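## Task

Find the yellow sponge whose shelf-edge label, just beneath it, reads lot 727, and move it onto the desk. If no yellow sponge in this storeroom carries 727, move the one labelled 374 instead. Every other yellow sponge must stay on the shelf it started on. The robot must not fall over or end up leaning. The sponge must rest on the desk by itself at the end, not held there by the robot.

## Robot and tools

ROBOT. A simulated Hello Robot Stretch 4 with a single arm: an omni-wheel base, a lift that slides up a mast, an arm that telescopes forward, a wrist with yaw, pitch and roll, and a two-finger gripper. It stands about 1.6 m tall; the base edge lies within 0.23 m of the base origin. Loose objects may occasionally get nudged by outside forces.

FRAMES. Base frame: origin on the floor beneath the base centre, x ahead, y to the left, z up. hand_pose is reported in this frame; it marks a point between the fingertips of the open gripper, and with all wrist joints at zero its axes line up with the base axes. The printed hand position may be somewhat wrong. The odometry frame is the base frame as it was when the scene began; base_odometry heading is in radians, left positive, -3.142 to 3.142, and counts wheel rotation, so slip shows up as motion.

execute_actions. Argument actions is a list holding one action or nothing (empty returns state and images only). Argument cameras lists any of head_camera, head_left_camera, head_right_camera, wrist_camera, or all; omitted or null gives all, [] gives none. An action may contain:
- base: exactly one relative move, measured from where the base last reported itself: translate_m (metres, forward positive, -2 to 2), strafe_m (metres sideways, left positive, -2 to 2) or rotate_rad (radians, counter-clockwise seen from above positive, -3.2 to 3.2).
- joints: absolute targets keyed by joint name: lift_m 0 to 1.2; arm_m 0 to 0.55 (extension); wrist_yaw_rad -1.134 to 4.276 (0 straight ahead, positive turns left, 3.14 stowed back, above 3.4 the arm may block it); wrist_pitch_rad -1.117 to 4.259 (0 level, 1.57 pointing down); wrist_roll_rad -1.117 to 4.259 (0 keeps fingers level, positive turns clockwise viewed from behind); gripper_m -0.038 to 0.141 (fingertip gap in metres, negative presses them together). Done tolerances: ±0.004 for lift, arm and gripper, ±0.02 for yaw and roll, ±0.05 for pitch. A joint target outside its range is clipped and reported; any other bad value or unknown key rejects the whole call.
- pace: slow, default, fast or max. Base speed limits are 0.1/0.3/0.4/0.6 m/s and 1/2/3/4 rad/s respectively, reduced when lift_m exceeds 0.2 (down to 0.3 m/s and 1 rad/s at full height).
- contact_limits: only {arm_m: value} from 0 (most sensitive) to 0.75 (strongest); 0.5 if omitted.
- end_of_arm: "enable_torque" sent on its own, to revive wrist or gripper motors that shut off.
Motions in one action begin together. A part not mentioned may keep pushing toward an earlier target without the status showing it. A single action runs at most 15 s. If a result reports a stop, the remaining calls in that reply are skipped.

wait: seconds from 0 to 10; the robot keeps its last command and the result matches an empty action.
zoom_image: camera name plus region [x0, y0, x1, y1] in pixels of that camera's most recent full image, top-left origin, at most 504 by 504. Useful for reading lot labels.
finished_scene: scene is the current scene's integer; irreversible, the goal must already hold stably.

RESULTS. base_status and joint_status: done, off_target (stopped short, may still push), contact_stop_at_<key> (hit something; that part then goes slack), limit_stop_at_<name> (a built-in limit), time_out, torque_fault (a wrist or gripper motor went limp; send enable_torque). limit_stop_at_tilt means lean above 6 degrees; lift, arm and wheels go slack and ignore commands. limit_stop_at_own_body means a joint was about to hit the robot; move it back away. on_its_own lists things not commanded this call; its "held at" value is a target, not a position. lidar_m: 12 distances in metres, 30-degree sectors starting straight ahead and going counter-clockwise (4th left, 7th behind, 10th right); "-" is nothing seen or closer than 0.25 m; it sees from about 0.15 m up, so table tops register, but glass and thin legs may be missed. wrist_depth_mm: 7x7 grid of median depths, 100 to 2000 mm, read from the top left. turned_by_wheels versus turned_by_imu: a gap over about 0.1 rad suggests a collision or slip. base_tilt in degrees (forward, right positive), with a fixed offset up to about 1.5. motor_effort: percent of maximum, positive toward larger joint values, peak in brackets; wheels positive means turning right. Readings carry offsets and noise.

GRIPPING. Command gripper_m below the object's width to grasp; going lower squeezes harder and pulls the object inward. The gripper reading and done status do not prove a grip; a firm grip at commands of 0 or above shows as a clear gripper_m effort change, and a load in a level gripper pushes wrist_pitch_rad effort away from zero. If fingertips jam on a surface below, raise the lift.

CAMERAS. head_camera (420x560 pinhole) on the mast top, looking forward and down; turn the base to aim it. head_left_camera and head_right_camera (420x672 fisheye) beside it, looking more steeply down and showing the base and arm. wrist_camera (616x392) behind the fingers, fingertips near the image bottom. Calibration matrices are supplied with small per-scene errors, larger for the wrist camera.

CAUTIONS. To unfold the wrist at the start, one action with lift_m 0.4 and wrist_yaw_rad 0 works. Avoid tilting the gripper up (pitch below -0.2) while rolling it below -0.4 or above 4. Do not drive or turn holding over 1 kg with arm_m beyond 0.2, especially at fast or max. Strong sustained pushes, a high gripper or high contact limits risk tipping. Avoid drops, slips, slams, hard collisions and pushing objects off shelves; release the item so it sits on the desk unsupported. Shorter total robot motion is better.

Each tool is called after ">>>" as name(argument=value, ...) on one line, values as JSON.

## Session

>>> execute_actions(actions=[])

Scene clock: 0.00 s.
base_odometry: x=+0.000 y=+0.000 heading=+0.000 (m, m, rad; odometry frame)
turned_by_wheels: +0.000 (rad since the last result)
turned_by_imu: +0.000 (rad since the last result)
base_tilt: forward=+0.3 right=-0.4 (deg)
lidar_m: 2.27 1.96 0.89 0.65 0.65 0.72 1.04 2.06 1.11 0.85 0.81 0.90
base_status: not commanded
joint_positions: lift_m=+0.137 arm_m=-0.001 wrist_yaw_rad=+3.045 wrist_pitch_rad=+0.004 wrist_roll_rad=-0.007 gripper_m=+0.057
joint_status: not commanded
motor_effort: lift_m=+19 arm_m=-1 wrist_yaw_rad=-1 wrist_pitch_rad=-6 wrist_roll_rad=+2 gripper_m=-5 wheel_0=+0 wheel_1=+0 wheel_2=+0 (%)
hand_pose: x=-0.1087 y=+0.1149 z=+0.3138 quat_wxyz=(+0.048, -0.002, -0.003, +0.999) (m; base frame)
wrist_depth_mm: 139 192 - 1229 891 691 591 / 109 142 - 1229 878 691 591 / 108 141 - 1229 878 691 591 / 117 142 - 1205 891 683 585 / 141 - - 1229 878 691 580 / 1336 1366 213 1160 213 683 580 / 866 820 809 158 809 654 574
pictures: head_camera, head_left_camera, head_right_camera, wrist_camera
Images, in order (width x height): head_camera 420x560, head_left_camera 420x672, head_right_camera 420x672, wrist_camera 616x392.

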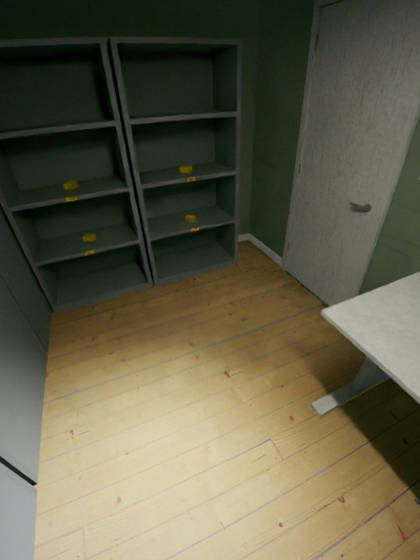

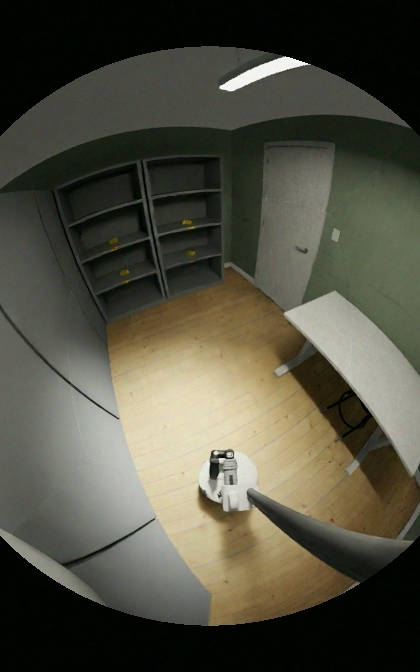

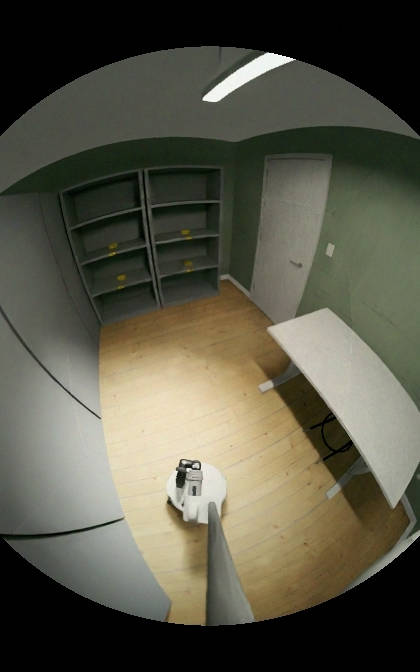

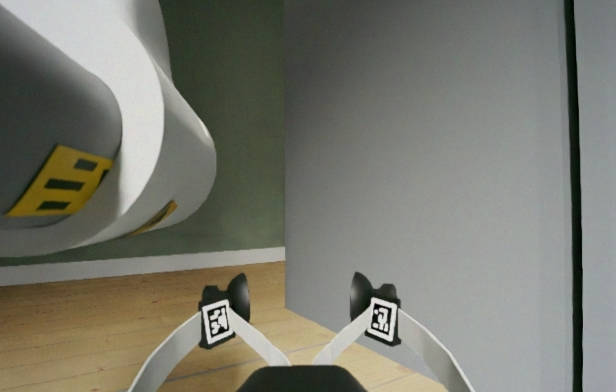

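>>> zoom_image(camera="head_camera", region=[50, 150, 220, 270])

Region (50, 150, 220, 270) of head_camera's 420x560 image, scaled by 2.965, with more detail than that image has; it fills the top 356 rows of this view, and the rest is white.

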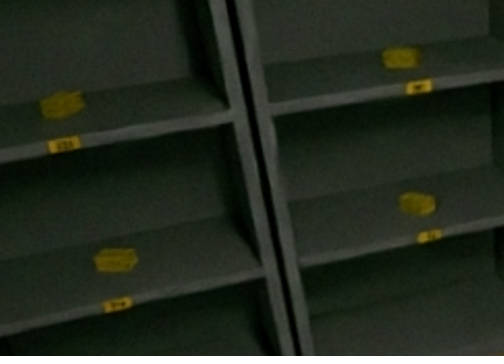

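>>> execute_actions(actions=[{"base":{"rotate_rad":0.42},"pace":"fast"}], cameras=[])

>>> execute_actions(actions=[{"base":{"translate_m":1.1},"joints":{"lift_m":0.45,"wrist_yaw_rad":0,"gripper_m":0.13},"pace":"fast"}])

Scene clock: 4.10 s.
base_odometry: x=+0.000 y=+0.000 heading=+0.420 (m, m, rad; odometry frame)
turned_by_wheels: +0.420 (rad since the last result)
turned_by_imu: +0.423 (rad since the last result)
base_tilt: forward=+0.4 right=-0.3 (deg)
lidar_m: 2.23 0.95 0.69 0.65 0.68 0.92 2.06 2.11 0.89 0.83 0.87 2.24
base_status: done
joint_positions: lift_m=+0.137 arm_m=-0.001 wrist_yaw_rad=+3.045 wrist_pitch_rad=+0.004 wrist_roll_rad=-0.007 gripper_m=+0.057
joint_status: not commanded
motor_effort: lift_m=+19(19) arm_m=-1(1) wrist_yaw_rad=-1(0) wrist_pitch_rad=-7(7) wrist_roll_rad=+0(0) gripper_m=-4(1) wheel_0=+0(7) wheel_1=+1(12) wheel_2=+1(8) (%)
hand_pose: x=-0.1087 y=+0.1149 z=+0.3138 quat_wxyz=(+0.048, -0.002, -0.003, +0.999) (m; base frame)
wrist_depth_mm: 139 191 - - - 960 715 / 109 142 - - - 960 707 / 108 141 - - - 960 707 / 117 141 - - - 960 715 / 141 - - - - 960 707 / 1336 1336 213 1336 213 960 715 / 866 809 831 158 809 820 707
pictures: none
No camera images: the call's "cameras" was empty. Leave "cameras" out to get every camera's image.

Scene clock: 8.13 s.
base_odometry: x=+1.004 y=+0.449 heading=+0.420 (m, m, rad; odometry frame)
turned_by_wheels: +0.000 (rad since the last result)
turned_by_imu: -0.004 (rad since the last result)
base_tilt: forward=+0.2 right=-0.3 (deg)
lidar_m: 1.12 1.01 0.72 0.68 0.71 0.95 3.20 1.19 0.90 1.40 1.64 1.19
base_status: done
joint_positions: lift_m=+0.450 arm_m=-0.001 wrist_yaw_rad=+0.000 wrist_pitch_rad=+0.004 wrist_roll_rad=-0.007 gripper_m=+0.130
joint_status: all done
motor_effort: lift_m=+21(23) arm_m=-1(1) wrist_yaw_rad=-1(10) wrist_pitch_rad=-8(7) wrist_roll_rad=+0(2) gripper_m=-2(4) wheel_0=+0(6) wheel_1=-1(8) wheel_2=+2(12) (%)
hand_pose: x=+0.4585 y=-0.0874 z=+0.6268 quat_wxyz=(+1.000, -0.003, +0.002, +0.000) (m; base frame)
wrist_depth_mm: 1098 1336 1397 1397 1397 1430 1397 / 976 1042 1078 1078 931 1098 1060 / 1078 1366 1366 1366 1229 1464 1430 / 1098 1366 1366 1366 1430 1430 1397 / 976 1182 1098 1138 931 1118 1281 / 1060 1336 1366 1366 917 1397 1430 / 1098 1308 1336 153 1229 1308 1336
pictures: head_camera, head_left_camera, head_right_camera, wrist_camera
camera_calibration (this result's frames):
wrist_camera: T_world_to_cam=[[-0.033273, -0.999437, 0.00439575, -0.0777106], [0.0361862, -0.00559998, -0.999329, 0.677341], [0.998791, -0.0330916, 0.0363521, -0.259795], [0, 0, 0, 1]] pos_world=[0.232385, -0.0824707, 0.686672]
Images, in order (width x height): head_camera 420x560, head_left_camera 420x672, head_right_camera 420x672, wrist_camera 616x392.

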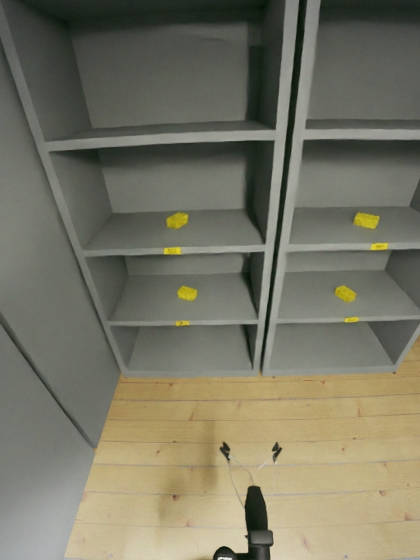

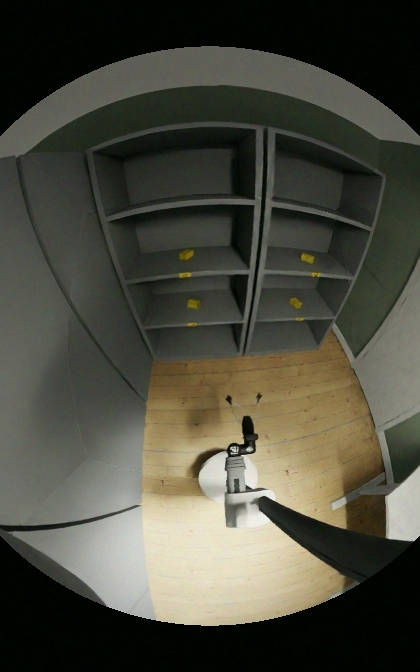

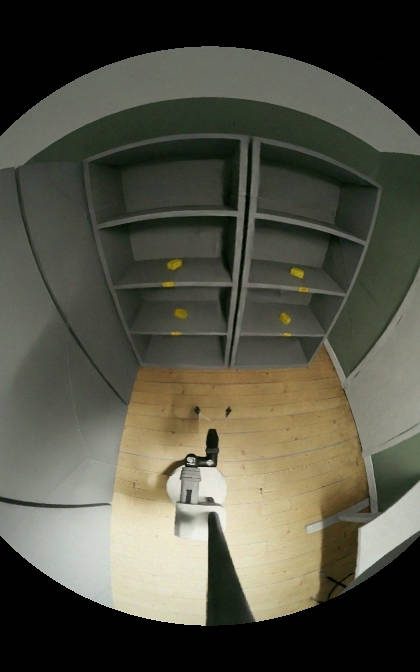

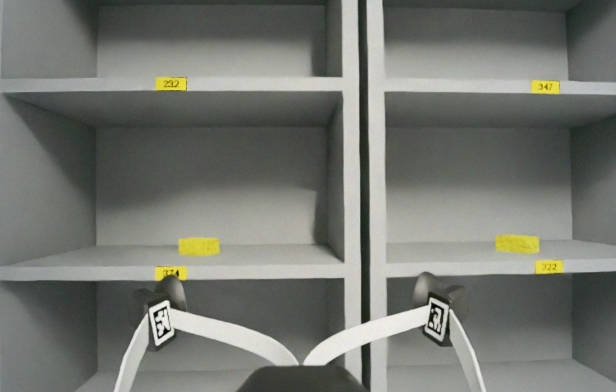

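>>> zoom_image(camera="wrist_camera", region=[480, 220, 600, 300])

>>> zoom_image(camera="head_camera", region=[140, 270, 230, 340])

>>> execute_actions(actions=[{"base":{"rotate_rad":-2.7},"pace":"fast"}])

Region (480, 220, 600, 300) of wrist_camera's 616x392 image, scaled by 4.200.

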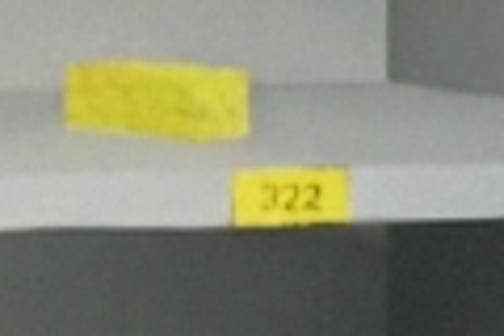

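Region (140, 270, 230, 340) of head_camera's 420x560 image, scaled by 5.600, with more detail than that image has.

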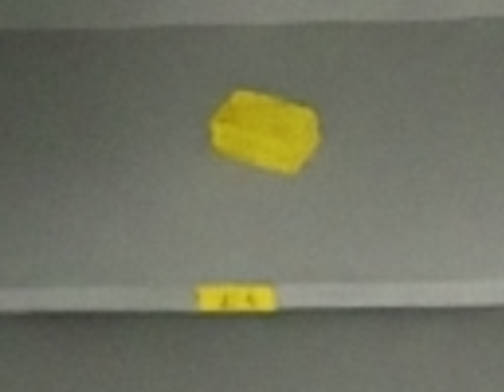

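Scene clock: 11.43 s.
base_odometry: x=+1.004 y=+0.449 heading=-2.280 (m, m, rad; odometry frame)
turned_by_wheels: -2.700 (rad since the last result)
turned_by_imu: -2.724 (rad since the last result)
base_tilt: forward=+0.1 right=-0.4 (deg)
lidar_m: 1.31 0.91 1.06 1.61 1.23 1.13 1.10 0.73 0.68 0.68 0.91 1.97
base_status: done
joint_positions: lift_m=+0.450 arm_m=-0.001 wrist_yaw_rad=+0.000 wrist_pitch_rad=+0.004 wrist_roll_rad=-0.007 gripper_m=+0.130
joint_status: not commanded
motor_effort: lift_m=+19(21) arm_m=-1(1) wrist_yaw_rad=-1(2) wrist_pitch_rad=-7(6) wrist_roll_rad=+0(0) gripper_m=-1(1) wheel_0=-1(6) wheel_1=-2(17) wheel_2=-1(9) (%)
hand_pose: x=+0.4585 y=-0.0874 z=+0.6270 quat_wxyz=(+1.000, -0.003, +0.002, +0.000) (m; base frame)
wrist_depth_mm: 1576 1921 - - - - - / 1537 1983 - - - - - / 1537 1983 - - - - - / 1464 1756 - - - - - / 1499 1756 - - - - - / 1499 1205 1921 - 1983 - - / 1464 1464 1464 153 1576 1430 1537
pictures: head_camera, head_left_camera, head_right_camera, wrist_camera
camera_calibration (this result's frames):
wrist_camera: T_world_to_cam=[[-0.0333789, -0.999433, 0.00439521, -0.0776924], [0.0361962, -0.00560363, -0.999329, 0.677502], [0.998787, -0.0331974, 0.0363627, -0.259823], [0, 0, 0, 1]] pos_world=[0.232392, -0.0824774, 0.686836]
Images, in order (width x height): head_camera 420x560, head_left_camera 420x672, head_right_camera 420x672, wrist_camera 616x392.

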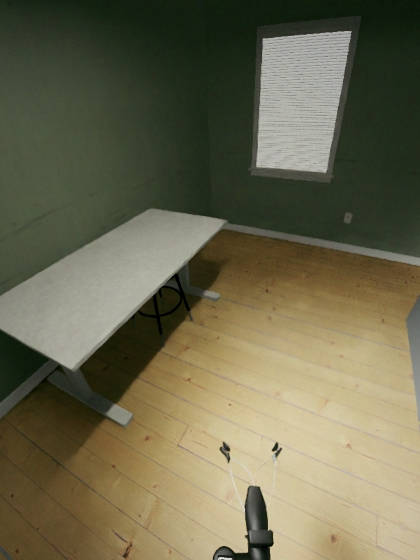

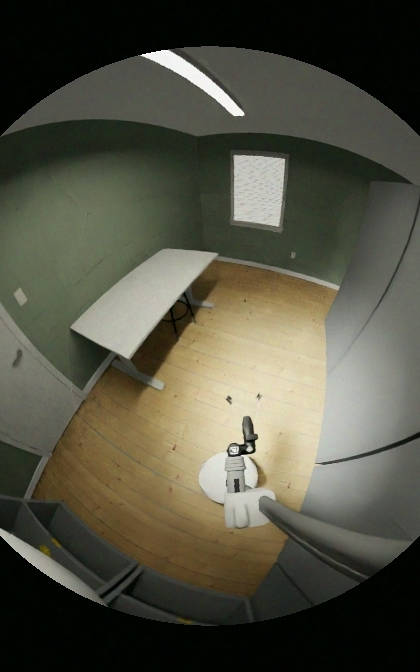

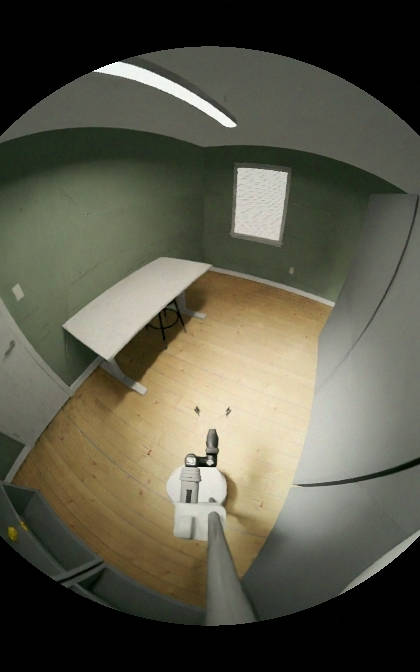

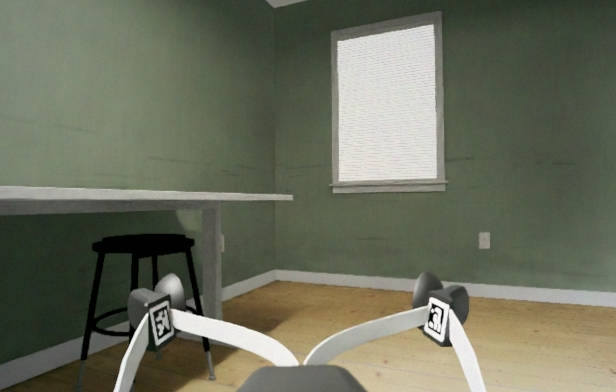

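>>> execute_actions(actions=[{"base":{"rotate_rad":-0.5},"joints":{"lift_m":0.3},"pace":"fast"}], cameras=[])

>>> execute_actions(actions=[{"base":{"translate_m":2},"pace":"max"}], cameras=[])

>>> execute_actions(actions=[{"base":{"rotate_rad":-0.9},"pace":"fast"}])

Scene clock: 14.27 s.
base_odometry: x=+1.004 y=+0.449 heading=-2.780 (m, m, rad; odometry frame)
turned_by_wheels: -0.500 (rad since the last result)
turned_by_imu: -0.505 (rad since the last result)
base_tilt: forward=+0.2 right=-0.2 (deg)
lidar_m: 2.14 1.27 0.90 1.18 1.61 1.21 1.13 1.07 0.72 0.67 0.69 0.91
base_status: done
joint_positions: lift_m=+0.300 arm_m=-0.001 wrist_yaw_rad=+0.000 wrist_pitch_rad=+0.004 wrist_roll_rad=-0.007 gripper_m=+0.130
joint_status: all done
motor_effort: lift_m=+17(18) arm_m=-1(1) wrist_yaw_rad=+0(1) wrist_pitch_rad=-7(7) wrist_roll_rad=+1(2) gripper_m=+1(1) wheel_0=+1(5) wheel_1=+1(9) wheel_2=-1(9) (%)
hand_pose: x=+0.4585 y=-0.0874 z=+0.4772 quat_wxyz=(+1.000, -0.003, +0.002, +0.000) (m; base frame)
wrist_depth_mm: - - - - 1863 1078 759 / - - - - 1808 1078 759 / - - - - 1863 1060 768 / - - - - 1808 1078 759 / - - - - 1921 1060 768 / 1863 1576 1921 1921 1576 931 759 / 1229 1182 1229 153 1255 946 768
pictures: none
No camera images: the call's "cameras" was empty. Leave "cameras" out to get every camera's image.

Scene clock: 19.33 s.
base_odometry: x=-0.866 y=-0.259 heading=-2.780 (m, m, rad; odometry frame)
turned_by_wheels: +0.000 (rad since the last result)
turned_by_imu: -0.005 (rad since the last result)
base_tilt: forward=+0.1 right=-0.2 (deg)
lidar_m: 1.16 1.20 1.49 0.98 0.99 1.31 3.13 0.84 0.57 0.53 0.53 1.25
base_status: done
joint_positions: lift_m=+0.300 arm_m=-0.001 wrist_yaw_rad=+0.000 wrist_pitch_rad=+0.004 wrist_roll_rad=-0.007 gripper_m=+0.130
joint_status: not commanded
motor_effort: lift_m=+17(17) arm_m=-1(1) wrist_yaw_rad=-1(1) wrist_pitch_rad=-5(8) wrist_roll_rad=+1(0) gripper_m=-1(1) wheel_0=+0(6) wheel_1=+0(6) wheel_2=+2(14) (%)
hand_pose: x=+0.4585 y=-0.0874 z=+0.4772 quat_wxyz=(+1.000, -0.003, +0.002, +0.000) (m; base frame)
wrist_depth_mm: 904 917 946 960 1008 1042 1025 / 878 931 946 960 991 1025 1060 / 917 917 960 960 991 1025 1025 / 917 931 960 960 991 1025 1025 / 917 904 946 976 976 1008 1042 / 917 904 946 960 960 1008 1025 / 904 904 917 153 976 991 1008
pictures: none
No camera images: the call's "cameras" was empty. Leave "cameras" out to get every camera's image.

Scene clock: 20.70 s.
base_odometry: x=-0.866 y=-0.259 heading=+2.603 (m, m, rad; odometry frame)
turned_by_wheels: -0.900 (rad since the last result)
turned_by_imu: -0.908 (rad since the last result)
base_tilt: forward=+0.2 right=-0.3 (deg)
lidar_m: 1.57 1.20 1.16 1.21 1.79 0.98 1.03 1.53 1.68 0.72 0.54 0.53
base_status: done
joint_positions: lift_m=+0.300 arm_m=-0.001 wrist_yaw_rad=+0.000 wrist_pitch_rad=+0.004 wrist_roll_rad=-0.007 gripper_m=+0.130
joint_status: not commanded
motor_effort: lift_m=+18(18) arm_m=-1(1) wrist_yaw_rad=-1(2) wrist_pitch_rad=-7(7) wrist_roll_rad=+1(1) gripper_m=-2(1) wheel_0=+1(6) wheel_1=-1(6) wheel_2=+0(9) (%)
hand_pose: x=+0.4585 y=-0.0874 z=+0.4771 quat_wxyz=(+1.000, -0.003, +0.002, +0.000) (m; base frame)
wrist_depth_mm: 1008 1205 1537 - 1863 278 255 / 1008 1229 1537 - 1921 278 254 / 1008 1205 1537 1983 1863 278 253 / 991 1205 1537 - 1921 277 254 / 1008 1229 1499 - 1808 278 253 / 976 1098 1430 1808 1576 267 252 / 976 1078 1229 153 1138 266 253
pictures: head_camera, head_left_camera, head_right_camera, wrist_camera
camera_calibration (this result's frames):
wrist_camera: T_world_to_cam=[[-0.0334767, -0.99943, 0.00439536, -0.077017], [0.0361947, -0.00560729, -0.999329, 0.527721], [0.998784, -0.0332951, 0.0363618, -0.254376], [0, 0, 0, 1]] pos_world=[0.232388, -0.0824835, 0.536955]
Images, in order (width x height): head_camera 420x560, head_left_camera 420x672, head_right_camera 420x672, wrist_camera 616x392.

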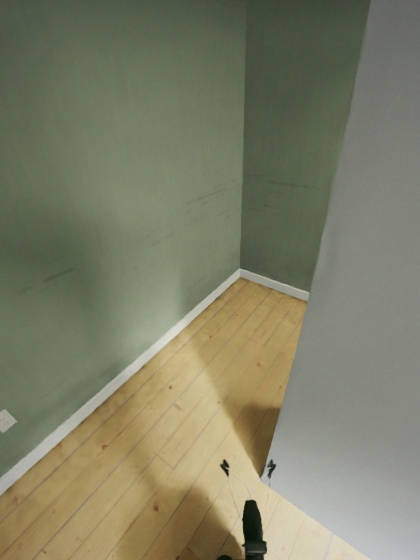

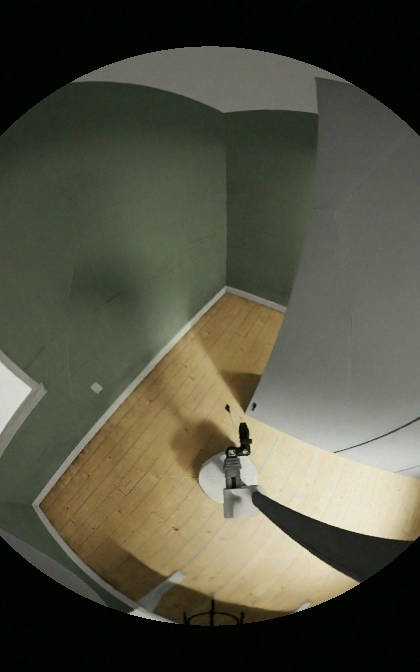

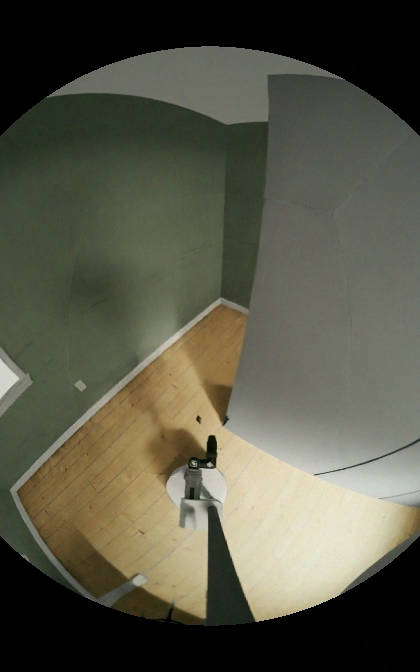

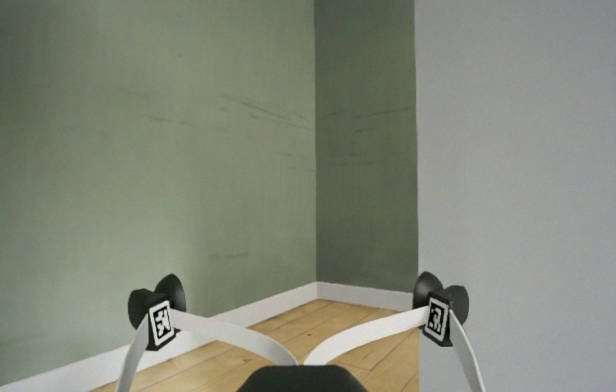

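>>> execute_actions(actions=[{"base":{"strafe_m":0.72},"pace":"max"}], cameras=[])

>>> execute_actions(actions=[{"base":{"rotate_rad":-0.565},"pace":"fast"}], cameras=[])

>>> execute_actions(actions=[{"base":{"translate_m":1.68},"joints":{"lift_m":0.45},"pace":"max"}], cameras=[])

>>> execute_actions(actions=[{"base":{"rotate_rad":-1.57},"pace":"fast"}])

Scene clock: 24.90 s.
base_odometry: x=-1.236 y=-0.877 heading=+2.603 (m, m, rad; odometry frame)
turned_by_wheels: +0.000 (rad since the last result)
turned_by_imu: +0.000 (rad since the last result)
base_tilt: forward=+0.1 right=-0.3 (deg)
lidar_m: 0.77 0.59 0.54 0.57 0.83 1.34 0.90 0.88 2.89 1.25 1.04 1.79
base_status: done
joint_positions: lift_m=+0.300 arm_m=-0.001 wrist_yaw_rad=+0.000 wrist_pitch_rad=+0.004 wrist_roll_rad=-0.007 gripper_m=+0.130
joint_status: not commanded
motor_effort: lift_m=+19(19) arm_m=-1(1) wrist_yaw_rad=-1(1) wrist_pitch_rad=-6(6) wrist_roll_rad=+0(1) gripper_m=-1(1) wheel_0=+2(13) wheel_1=-1(14) wheel_2=+1(2) (%)
hand_pose: x=+0.4585 y=-0.0874 z=+0.4770 quat_wxyz=(+1.000, -0.003, +0.002, +0.000) (m; base frame)
wrist_depth_mm: 469 559 715 991 1537 - 1863 / 466 559 715 960 1537 - 1863 / 469 559 707 976 1499 - 1756 / 466 559 707 976 1499 - 1863 / 459 554 707 946 1537 - 1808 / 459 504 676 960 1182 1708 1808 / 466 521 676 153 1205 1160 1182
pictures: none
No camera images: the call's "cameras" was empty. Leave "cameras" out to get every camera's image.

Scene clock: 26.07 s.
base_odometry: x=-1.235 y=-0.877 heading=+2.038 (m, m, rad; odometry frame)
turned_by_wheels: -0.565 (rad since the last result)
turned_by_imu: -0.570 (rad since the last result)
base_tilt: forward=+0.1 right=-0.3 (deg)
lidar_m: 2.01 0.80 0.60 0.53 0.58 0.79 1.33 0.96 0.89 3.25 1.29 1.03
base_status: done
joint_positions: lift_m=+0.300 arm_m=-0.001 wrist_yaw_rad=+0.000 wrist_pitch_rad=+0.004 wrist_roll_rad=-0.007 gripper_m=+0.130
joint_status: not commanded
motor_effort: lift_m=+19(19) arm_m=-1(1) wrist_yaw_rad=+0(0) wrist_pitch_rad=-6(7) wrist_roll_rad=+0(1) gripper_m=-1(1) wheel_0=-2(7) wheel_1=-1(6) wheel_2=-2(8) (%)
hand_pose: x=+0.4585 y=-0.0875 z=+0.4770 quat_wxyz=(+1.000, -0.003, +0.002, +0.000) (m; base frame)
wrist_depth_mm: 946 1366 - - - 788 723 / 931 1336 - - - 788 715 / 931 1336 - - - 798 707 / 931 1336 - - - 798 707 / 917 1366 - - - 809 715 / 917 1098 1863 1983 1537 715 707 / 931 1118 1255 153 1160 715 707
pictures: none
No camera images: the call's "cameras" was empty. Leave "cameras" out to get every camera's image.

Scene clock: 30.57 s.
base_odometry: x=-1.992 y=+0.623 heading=+2.038 (m, m, rad; odometry frame)
turned_by_wheels: +0.000 (rad since the last result)
turned_by_imu: -0.004 (rad since the last result)
base_tilt: forward=+0.4 right=-0.3 (deg)
lidar_m: 0.74 0.72 0.53 0.51 0.56 0.78 2.53 0.69 0.55 1.21 1.04 0.75
base_status: done
joint_positions: lift_m=+0.450 arm_m=-0.001 wrist_yaw_rad=+0.000 wrist_pitch_rad=+0.004 wrist_roll_rad=-0.007 gripper_m=+0.130
joint_status: all done
motor_effort: lift_m=+20(25) arm_m=-1(1) wrist_yaw_rad=+0(0) wrist_pitch_rad=-7(6) wrist_roll_rad=+2(1) gripper_m=-1(0) wheel_0=+0(9) wheel_1=-1(7) wheel_2=+1(14) (%)
hand_pose: x=+0.4585 y=-0.0875 z=+0.6269 quat_wxyz=(+1.000, -0.003, +0.002, +0.000) (m; base frame)
wrist_depth_mm: 525 525 521 521 512 517 517 / 525 521 525 517 517 517 508 / 521 525 521 521 517 512 517 / 521 521 517 517 512 508 512 / 517 521 517 512 508 512 512 / 517 517 517 517 512 508 504 / 517 512 517 153 512 512 508
pictures: none
No camera images: the call's "cameras" was empty. Leave "cameras" out to get every camera's image.

Scene clock: 32.30 s.
base_odometry: x=-1.992 y=+0.623 heading=+0.468 (m, m, rad; odometry frame)
turned_by_wheels: -1.570 (rad since the last result)
turned_by_imu: -1.584 (rad since the last result)
base_tilt: forward=+0.2 right=-0.3 (deg)
lidar_m: 1.21 1.02 0.76 0.73 0.73 0.54 0.51 0.54 0.79 2.38 0.67 0.57
base_status: done
joint_positions: lift_m=+0.450 arm_m=-0.001 wrist_yaw_rad=+0.000 wrist_pitch_rad=+0.004 wrist_roll_rad=-0.007 gripper_m=+0.130
joint_status: not commanded
motor_effort: lift_m=+21(21) arm_m=-1(1) wrist_yaw_rad=+0(0) wrist_pitch_rad=-7(6) wrist_roll_rad=+1(1) gripper_m=-1(2) wheel_0=+2(7) wheel_1=+0(6) wheel_2=-1(9) (%)
hand_pose: x=+0.4585 y=-0.0874 z=+0.6269 quat_wxyz=(+1.000, -0.003, +0.002, +0.000) (m; base frame)
wrist_depth_mm: 1160 1708 - - 1138 580 294 / 1138 1661 - - 1078 878 290 / 1138 1661 - - 1138 1160 654 / 1138 1708 - - 1138 1138 654 / 1160 1708 - - 1138 1118 459 / 1160 1366 - - 1160 480 357 / 1160 1397 1576 153 1160 387 315
pictures: head_camera, head_left_camera, head_right_camera, wrist_camera
camera_calibration (this result's frames):
wrist_camera: T_world_to_cam=[[-0.0335208, -0.999428, 0.0043928, -0.0776658], [0.0362751, -0.00560901, -0.999326, 0.677367], [0.998779, -0.0333389, 0.0364424, -0.25988], [0, 0, 0, 1]] pos_world=[0.232388, -0.0824862, 0.686722]
Images, in order (width x height): head_camera 420x560, head_left_camera 420x672, head_right_camera 420x672, wrist_camera 616x392.

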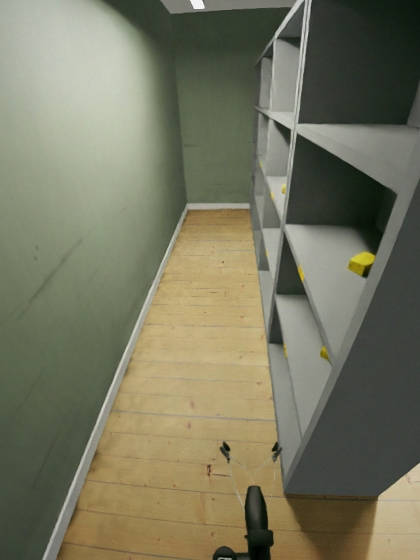

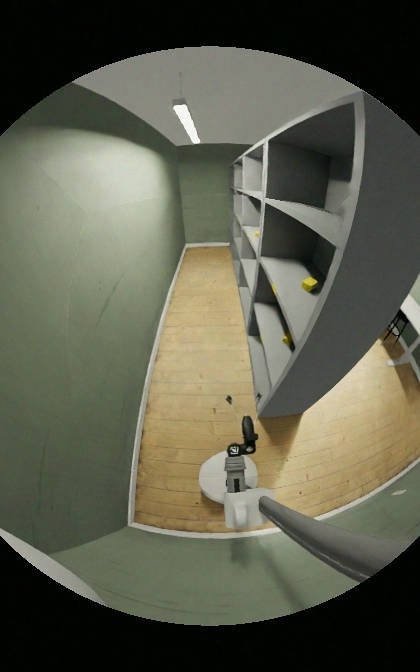

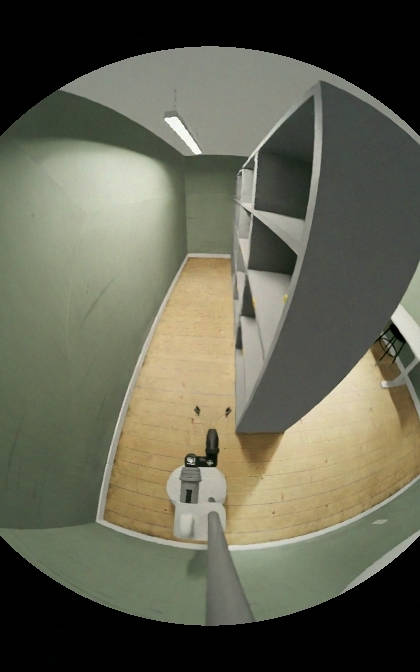

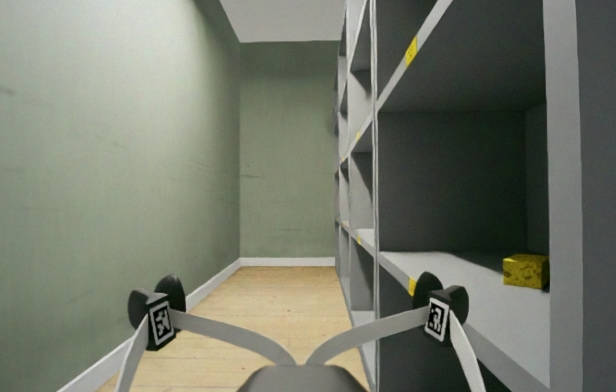

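>>> execute_actions(actions=[{"base":{"strafe_m":0.4},"joints":{"lift_m":0.52,"gripper_m":0.0},"pace":"max"}], cameras=[])

>>> execute_actions(actions=[{"base":{"translate_m":0.85},"joints":{"wrist_yaw_rad":-0.8},"pace":"max"}])

Scene clock: 35.50 s.
base_odometry: x=-2.173 y=+0.980 heading=+0.468 (m, m, rad; odometry frame)
turned_by_wheels: +0.000 (rad since the last result)
turned_by_imu: +0.000 (rad since the last result)
base_tilt: forward=+0.1 right=-0.4 (deg)
lidar_m: 1.19 0.48 0.36 0.33 0.35 0.53 0.51 0.53 0.77 2.31 0.84 0.98
base_status: done
joint_positions: lift_m=+0.520 arm_m=-0.001 wrist_yaw_rad=+0.000 wrist_pitch_rad=+0.004 wrist_roll_rad=-0.007 gripper_m=+0.000
joint_status: all done
motor_effort: lift_m=+20(23) arm_m=-1(1) wrist_yaw_rad=+0(0) wrist_pitch_rad=-6(6) wrist_roll_rad=+0(2) gripper_m=-4(7) wheel_0=+1(13) wheel_1=-1(12) wheel_2=+0(2) (%)
hand_pose: x=+0.4585 y=-0.0875 z=+0.6970 quat_wxyz=(+1.000, -0.003, +0.002, +0.000) (m; base frame)
wrist_depth_mm: 609 878 1708 - - 1397 1160 / 597 866 1756 - - 1756 1138 / 591 866 1661 - - 1576 1160 / 591 866 1661 - - - 1160 / 591 866 1708 - - 1618 1138 / 591 866 1281 206 - 1983 1078 / 597 798 1308 188 1576 1205 1118
pictures: none
No camera images: the call's "cameras" was empty. Leave "cameras" out to get every camera's image.

Scene clock: 38.67 s.
base_odometry: x=-1.414 y=+1.363 heading=+0.468 (m, m, rad; odometry frame)
turned_by_wheels: +0.000 (rad since the last result)
turned_by_imu: -0.003 (rad since the last result)
base_tilt: forward=+0.1 right=-0.3 (deg)
lidar_m: 1.10 0.42 0.32 0.29 0.32 0.47 1.33 1.43 0.72 0.68 0.72 1.04
base_status: done
joint_positions: lift_m=+0.520 arm_m=-0.001 wrist_yaw_rad=-0.800 wrist_pitch_rad=+0.004 wrist_roll_rad=-0.007 gripper_m=+0.000
joint_status: all done
motor_effort: lift_m=+19(20) arm_m=-1(1) wrist_yaw_rad=-1(8) wrist_pitch_rad=-7(8) wrist_roll_rad=+0(0) gripper_m=-5(5) wheel_0=+1(5) wheel_1=+1(13) wheel_2=+1(13) (%)
hand_pose: x=+0.3084 y=-0.2678 z=+0.6970 quat_wxyz=(+0.921, -0.002, +0.003, -0.389) (m; base frame)
wrist_depth_mm: - - 1397 1430 750 976 525 / - - 1576 1537 723 640 634 / - - 1430 1205 759 946 878 / - - 1576 1499 759 976 904 / - - 1464 1430 750 960 878 / - - 1397 206 715 768 768 / 1756 1618 1366 188 683 597 539
pictures: head_camera, head_left_camera, head_right_camera, wrist_camera
camera_calibration (this result's frames):
wrist_camera: T_world_to_cam=[[-0.740129, -0.67245, 0.00439565, 0.0421853], [0.0212061, -0.0298727, -0.999329, 0.749989], [0.67213, -0.739539, 0.0363697, -0.206837], [0, 0, 0, 1]] pos_world=[0.154339, -0.102192, 0.756823]
Images, in order (width x height): head_camera 420x560, head_left_camera 420x672, head_right_camera 420x672, wrist_camera 616x392.

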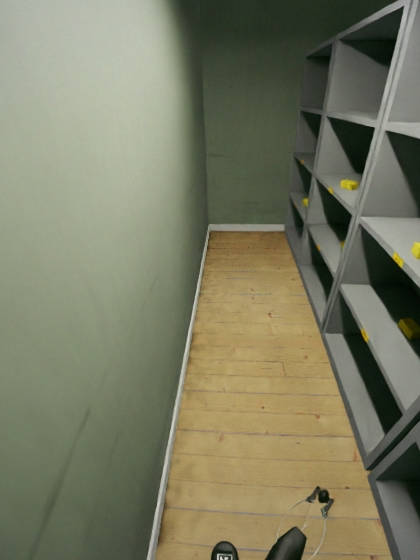

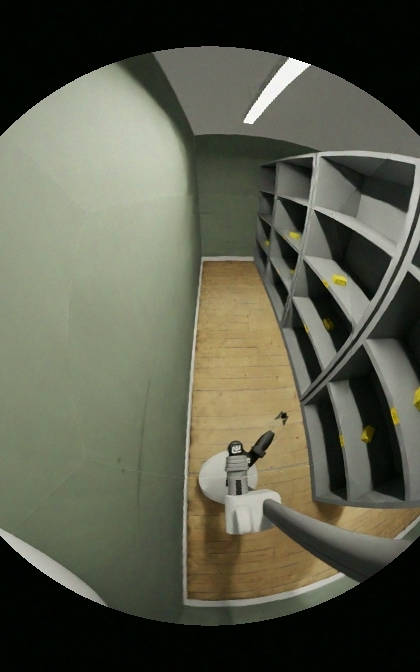

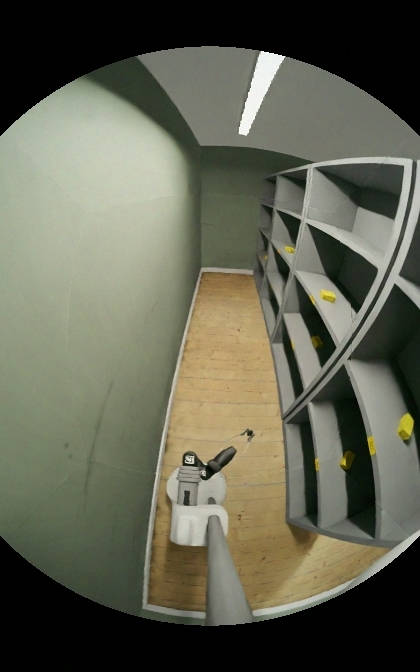

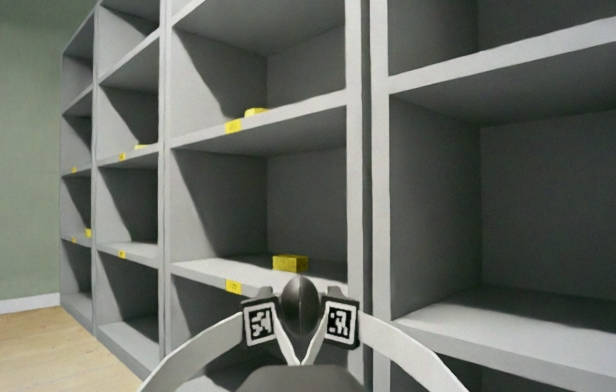

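>>> zoom_image(camera="wrist_camera", region=[210, 110, 260, 145])

>>> zoom_image(camera="wrist_camera", region=[210, 270, 260, 305])

>>> execute_actions(actions=[{"base":{"rotate_rad":-0.7},"joints":{"wrist_yaw_rad":-0.95,"lift_m":0.46},"pace":"fast"}], cameras=["wrist_camera","head_camera"])

Region (210, 110, 260, 145) of wrist_camera's 616x392 image, scaled by 10.080; it fills the top 353 rows of this view, and the rest is white.

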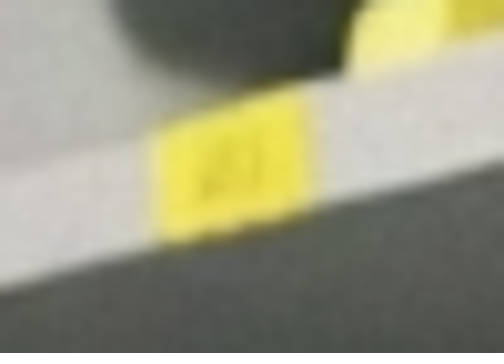

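Region (210, 270, 260, 305) of wrist_camera's 616x392 image, scaled by 10.080; it fills the top 353 rows of this view, and the rest is white.

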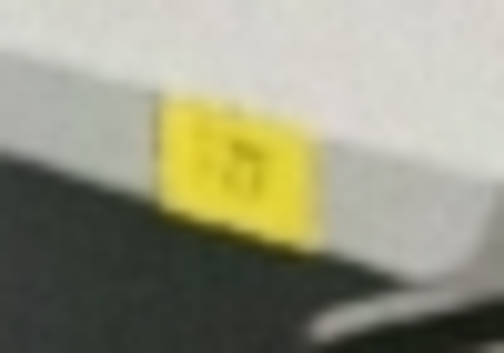

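Scene clock: 41.20 s.
base_odometry: x=-1.414 y=+1.363 heading=-0.232 (m, m, rad; odometry frame)
turned_by_wheels: -0.700 (rad since the last result)
turned_by_imu: -0.707 (rad since the last result)
base_tilt: forward=+0.3 right=-0.3 (deg)
lidar_m: 0.88 1.81 0.53 0.34 0.30 0.31 0.40 0.82 1.37 0.76 0.69 0.70
base_status: done
joint_positions: lift_m=+0.460 arm_m=-0.001 wrist_yaw_rad=-0.950 wrist_pitch_rad=+0.004 wrist_roll_rad=-0.007 gripper_m=+0.000
joint_status: all done
motor_effort: lift_m=+17(17) arm_m=-1(1) wrist_yaw_rad=-2(9) wrist_pitch_rad=-6(6) wrist_roll_rad=+0(1) gripper_m=-4(4) wheel_0=-1(6) wheel_1=-2(10) wheel_2=-2(8) (%)
hand_pose: x=+0.2669 y=-0.2855 z=+0.6372 quat_wxyz=(+0.889, -0.002, +0.003, -0.457) (m; base frame)
wrist_depth_mm: 549 554 559 559 559 559 1756 / 732 820 831 831 831 647 1808 / 778 976 991 1008 1008 640 1756 / 768 976 976 991 1008 640 1808 / 759 991 976 991 1008 647 1808 / 574 580 580 205 574 564 1808 / 741 960 976 188 931 609 1576
pictures: head_camera, wrist_camera
camera_calibration (this result's frames):
wrist_camera: T_world_to_cam=[[-0.832244, -0.554391, 0.00439587, 0.0581142], [0.0165056, -0.0327018, -0.999329, 0.691041], [0.554163, -0.831613, 0.0363664, -0.1846], [0, 0, 0, 1]] pos_world=[0.139258, -0.0986999, 0.697035]
Images, in order (width x height): head_camera 420x560, wrist_camera 616x392.

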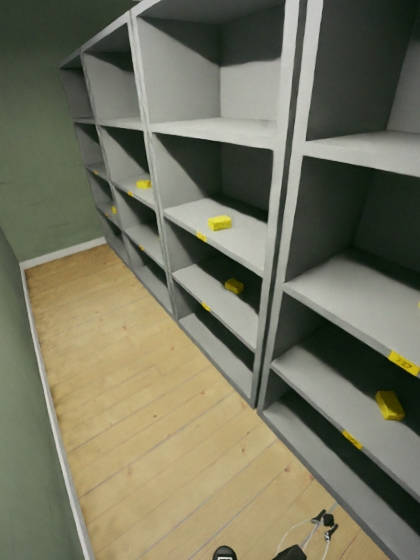

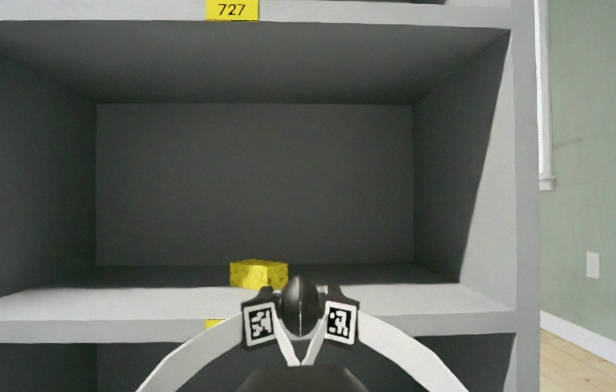

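>>> execute_actions(actions=[{"base":{"rotate_rad":-0.9},"joints":{"wrist_yaw_rad":0,"lift_m":0.86,"gripper_m":0.141},"pace":"fast"}], cameras=["wrist_camera","head_camera"])

Scene clock: 44.27 s.
base_odometry: x=-1.414 y=+1.363 heading=-1.133 (m, m, rad; odometry frame)
turned_by_wheels: -0.900 (rad since the last result)
turned_by_imu: -0.908 (rad since the last result)
base_tilt: forward=+0.1 right=-0.3 (deg)
lidar_m: 0.68 0.71 1.01 1.19 0.45 0.32 0.31 0.31 0.46 1.31 1.41 0.72
base_status: done
joint_positions: lift_m=+0.860 arm_m=-0.001 wrist_yaw_rad=+0.000 wrist_pitch_rad=+0.004 wrist_roll_rad=-0.007 gripper_m=+0.141
joint_status: all done
motor_effort: lift_m=+21(23) arm_m=-1(1) wrist_yaw_rad=+0(5) wrist_pitch_rad=-6(5) wrist_roll_rad=+1(2) gripper_m=-3(5) wheel_0=-1(6) wheel_1=-1(12) wheel_2=-1(8) (%)
hand_pose: x=+0.4585 y=-0.0875 z=+1.0369 quat_wxyz=(+1.000, -0.003, +0.002, +0.000) (m; base frame)
wrist_depth_mm: 668 676 683 683 668 512 1808 / 878 917 917 931 854 512 1808 / 904 917 917 931 891 517 1863 / 904 931 904 917 891 517 1808 / 798 798 654 788 691 517 1808 / 469 211 459 473 459 462 1863 / 931 917 891 153 904 517 1863
pictures: head_camera, wrist_camera
camera_calibration (this result's frames):
wrist_camera: T_world_to_cam=[[-0.0339383, -0.999414, 0.0043963, -0.0793992], [0.0361876, -0.00562479, -0.999329, 1.08708], [0.998769, -0.0337565, 0.0363573, -0.274736], [0, 0, 0, 1]] pos_world=[0.232364, -0.0825122, 1.09669]
Images, in order (width x height): head_camera 420x560, wrist_camera 616x392.

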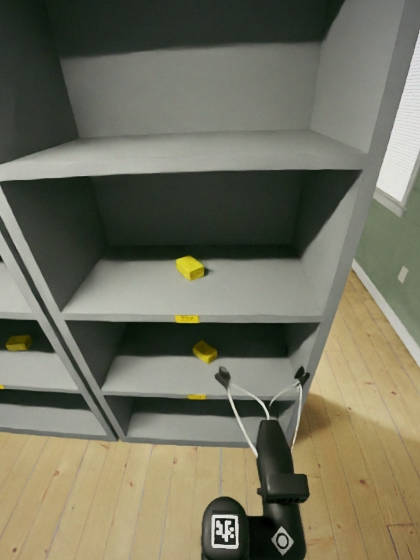

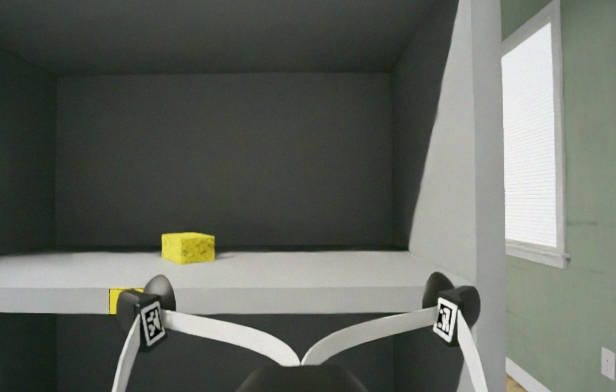

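>>> execute_actions(actions=[{"base":{"strafe_m":0.2},"joints":{"arm_m":0.28,"lift_m":0.91,"wrist_pitch_rad":0.2},"pace":"fast"}], cameras=["wrist_camera","head_camera"])

Scene clock: 48.00 s.
base_odometry: x=-1.233 y=+1.448 heading=-1.133 (m, m, rad; odometry frame)
turned_by_wheels: +0.000 (rad since the last result)
turned_by_imu: +0.000 (rad since the last result)
base_tilt: forward=+0.2 right=-0.4 (deg)
lidar_m: 0.69 0.71 1.01 1.16 0.43 0.33 0.29 0.32 0.44 1.31 1.61 0.72
base_status: done
joint_positions: lift_m=+0.910 arm_m=+0.279 wrist_yaw_rad=+0.000 wrist_pitch_rad=+0.202 wrist_roll_rad=-0.007 gripper_m=+0.141
joint_status: all done
motor_effort: lift_m=+21(23) arm_m=+6(6) wrist_yaw_rad=-2(1) wrist_pitch_rad=-5(9) wrist_roll_rad=+2(0) gripper_m=-1(1) wheel_0=+2(11) wheel_1=-2(10) wheel_2=+0(1) (%)
hand_pose: x=+0.7326 y=-0.0874 z=+1.0302 quat_wxyz=(+0.995, -0.003, +0.101, +0.000) (m; base frame)
wrist_depth_mm: 585 591 597 591 591 591 591 / 597 609 609 615 609 609 597 / 603 621 627 621 627 627 603 / 597 640 640 640 640 640 574 / 427 430 424 379 430 427 421 / 293 211 296 296 294 274 291 / 223 214 224 153 224 213 221
pictures: head_camera, wrist_camera
camera_calibration (this result's frames):
wrist_camera: T_world_to_cam=[[-0.0317416, -0.999437, 0.0108961, -0.0781817], [-0.160999, -0.00564655, -0.986938, 1.20216], [0.986444, -0.0330812, -0.16073, -0.336077], [0, 0, 0, 1]] pos_world=[0.522586, -0.0824675, 1.13329]
Images, in order (width x height): head_camera 420x560, wrist_camera 616x392.

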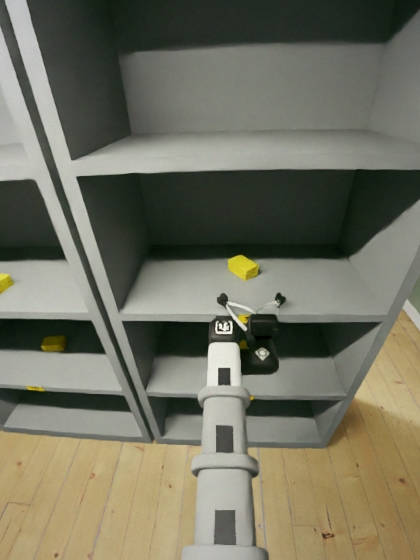

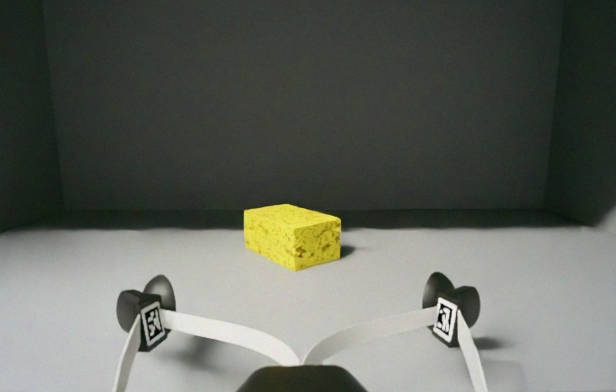

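>>> execute_actions(actions=[{"base":{"strafe_m":-0.1},"joints":{"arm_m":0.33,"wrist_yaw_rad":0.35}}], cameras=["wrist_camera"])

>>> execute_actions(actions=[{"joints":{"arm_m":0.44}}], cameras=["wrist_camera","head_camera"])

Scene clock: 50.43 s.
base_odometry: x=-1.324 y=+1.406 heading=-1.132 (m, m, rad; odometry frame)
turned_by_wheels: +0.000 (rad since the last result)
turned_by_imu: +0.000 (rad since the last result)
base_tilt: forward=+0.2 right=-0.3 (deg)
lidar_m: 0.68 0.73 1.02 1.16 0.45 0.32 0.29 0.32 0.45 1.30 1.52 0.73
base_status: done
joint_positions: lift_m=+0.910 arm_m=+0.329 wrist_yaw_rad=+0.350 wrist_pitch_rad=+0.202 wrist_roll_rad=-0.007 gripper_m=+0.141
joint_status: all done
motor_effort: lift_m=+21(21) arm_m=+6(7) wrist_yaw_rad=+0(6) wrist_pitch_rad=-6(7) wrist_roll_rad=+0(1) gripper_m=-2(1) wheel_0=+1(11) wheel_1=+2(11) wheel_2=+0(0) (%)
hand_pose: x=+0.7954 y=+0.0147 z=+1.0302 quat_wxyz=(+0.980, -0.021, +0.099, +0.173) (m; base frame)
wrist_depth_mm: 488 615 609 554 512 477 449 / 484 621 621 564 525 488 459 / 492 621 640 585 535 496 469 / 500 609 654 591 554 512 477 / 427 427 424 353 359 424 421 / 294 211 294 293 293 273 290 / 223 213 224 153 223 212 220
pictures: wrist_camera
camera_calibration (this result's frames):
wrist_camera: T_world_to_cam=[[0.312328, -0.949912, 0.0108964, -0.2486], [-0.14934, -0.0604236, -0.986938, 1.20438], [0.938162, 0.306621, -0.160732, -0.36126], [0, 0, 0, 1]] pos_world=[0.596427, -0.0526051, 1.13329]
Images, in order (width x height): wrist_camera 616x392.

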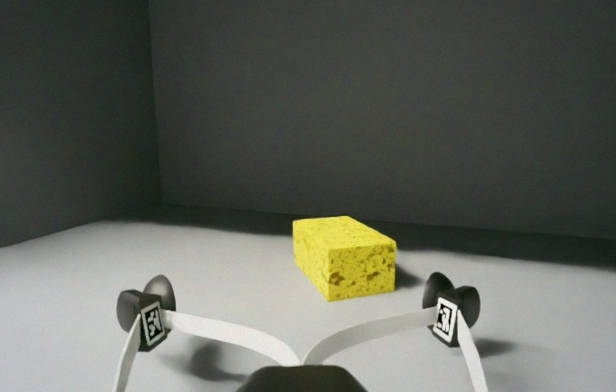

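Scene clock: 51.77 s.
base_odometry: x=-1.324 y=+1.406 heading=-1.132 (m, m, rad; odometry frame)
turned_by_wheels: +0.000 (rad since the last result)
turned_by_imu: +0.000 (rad since the last result)
base_tilt: forward=+0.3 right=-0.3 (deg)
lidar_m: 0.69 0.73 1.01 1.16 0.45 0.32 0.29 0.32 0.45 1.32 1.52 0.72
base_status: not commanded
joint_positions: lift_m=+0.910 arm_m=+0.439 wrist_yaw_rad=+0.350 wrist_pitch_rad=+0.202 wrist_roll_rad=-0.007 gripper_m=+0.141
joint_status: all done
motor_effort: lift_m=+21(21) arm_m=+6(7) wrist_yaw_rad=-1(0) wrist_pitch_rad=-5(7) wrist_roll_rad=-1(0) gripper_m=-1(0) wheel_0=+1(1) wheel_1=+2(2) wheel_2=+0(0) (%)
hand_pose: x=+0.9054 y=+0.0147 z=+1.0302 quat_wxyz=(+0.980, -0.021, +0.099, +0.173) (m; base frame)
wrist_depth_mm: 484 535 477 442 410 379 359 / 484 549 496 452 418 389 366 / 488 554 512 469 430 397 377 / 496 574 525 480 442 407 384 / 427 430 430 291 427 402 387 / 293 211 279 206 213 274 289 / 222 213 224 153 217 212 221
pictures: head_camera, wrist_camera
camera_calibration (this result's frames):
wrist_camera: T_world_to_cam=[[0.312498, -0.949856, 0.0108968, -0.283058], [-0.149341, -0.0604546, -0.986936, 1.2208], [0.938106, 0.306789, -0.160744, -0.464402], [0, 0, 0, 1]] pos_world=[0.706428, -0.0525876, 1.13329]
Images, in order (width x height): head_camera 420x560, wrist_camera 616x392.

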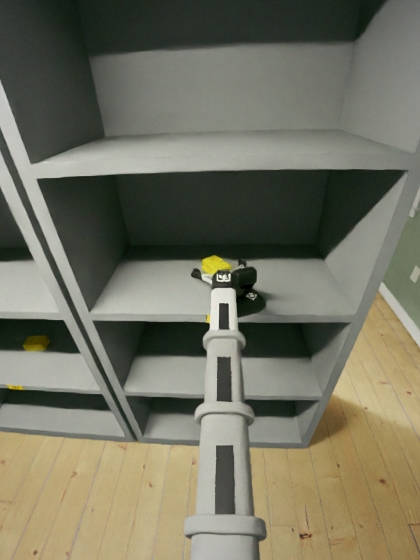

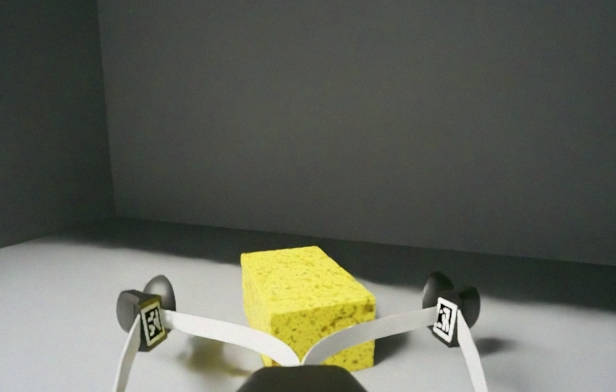

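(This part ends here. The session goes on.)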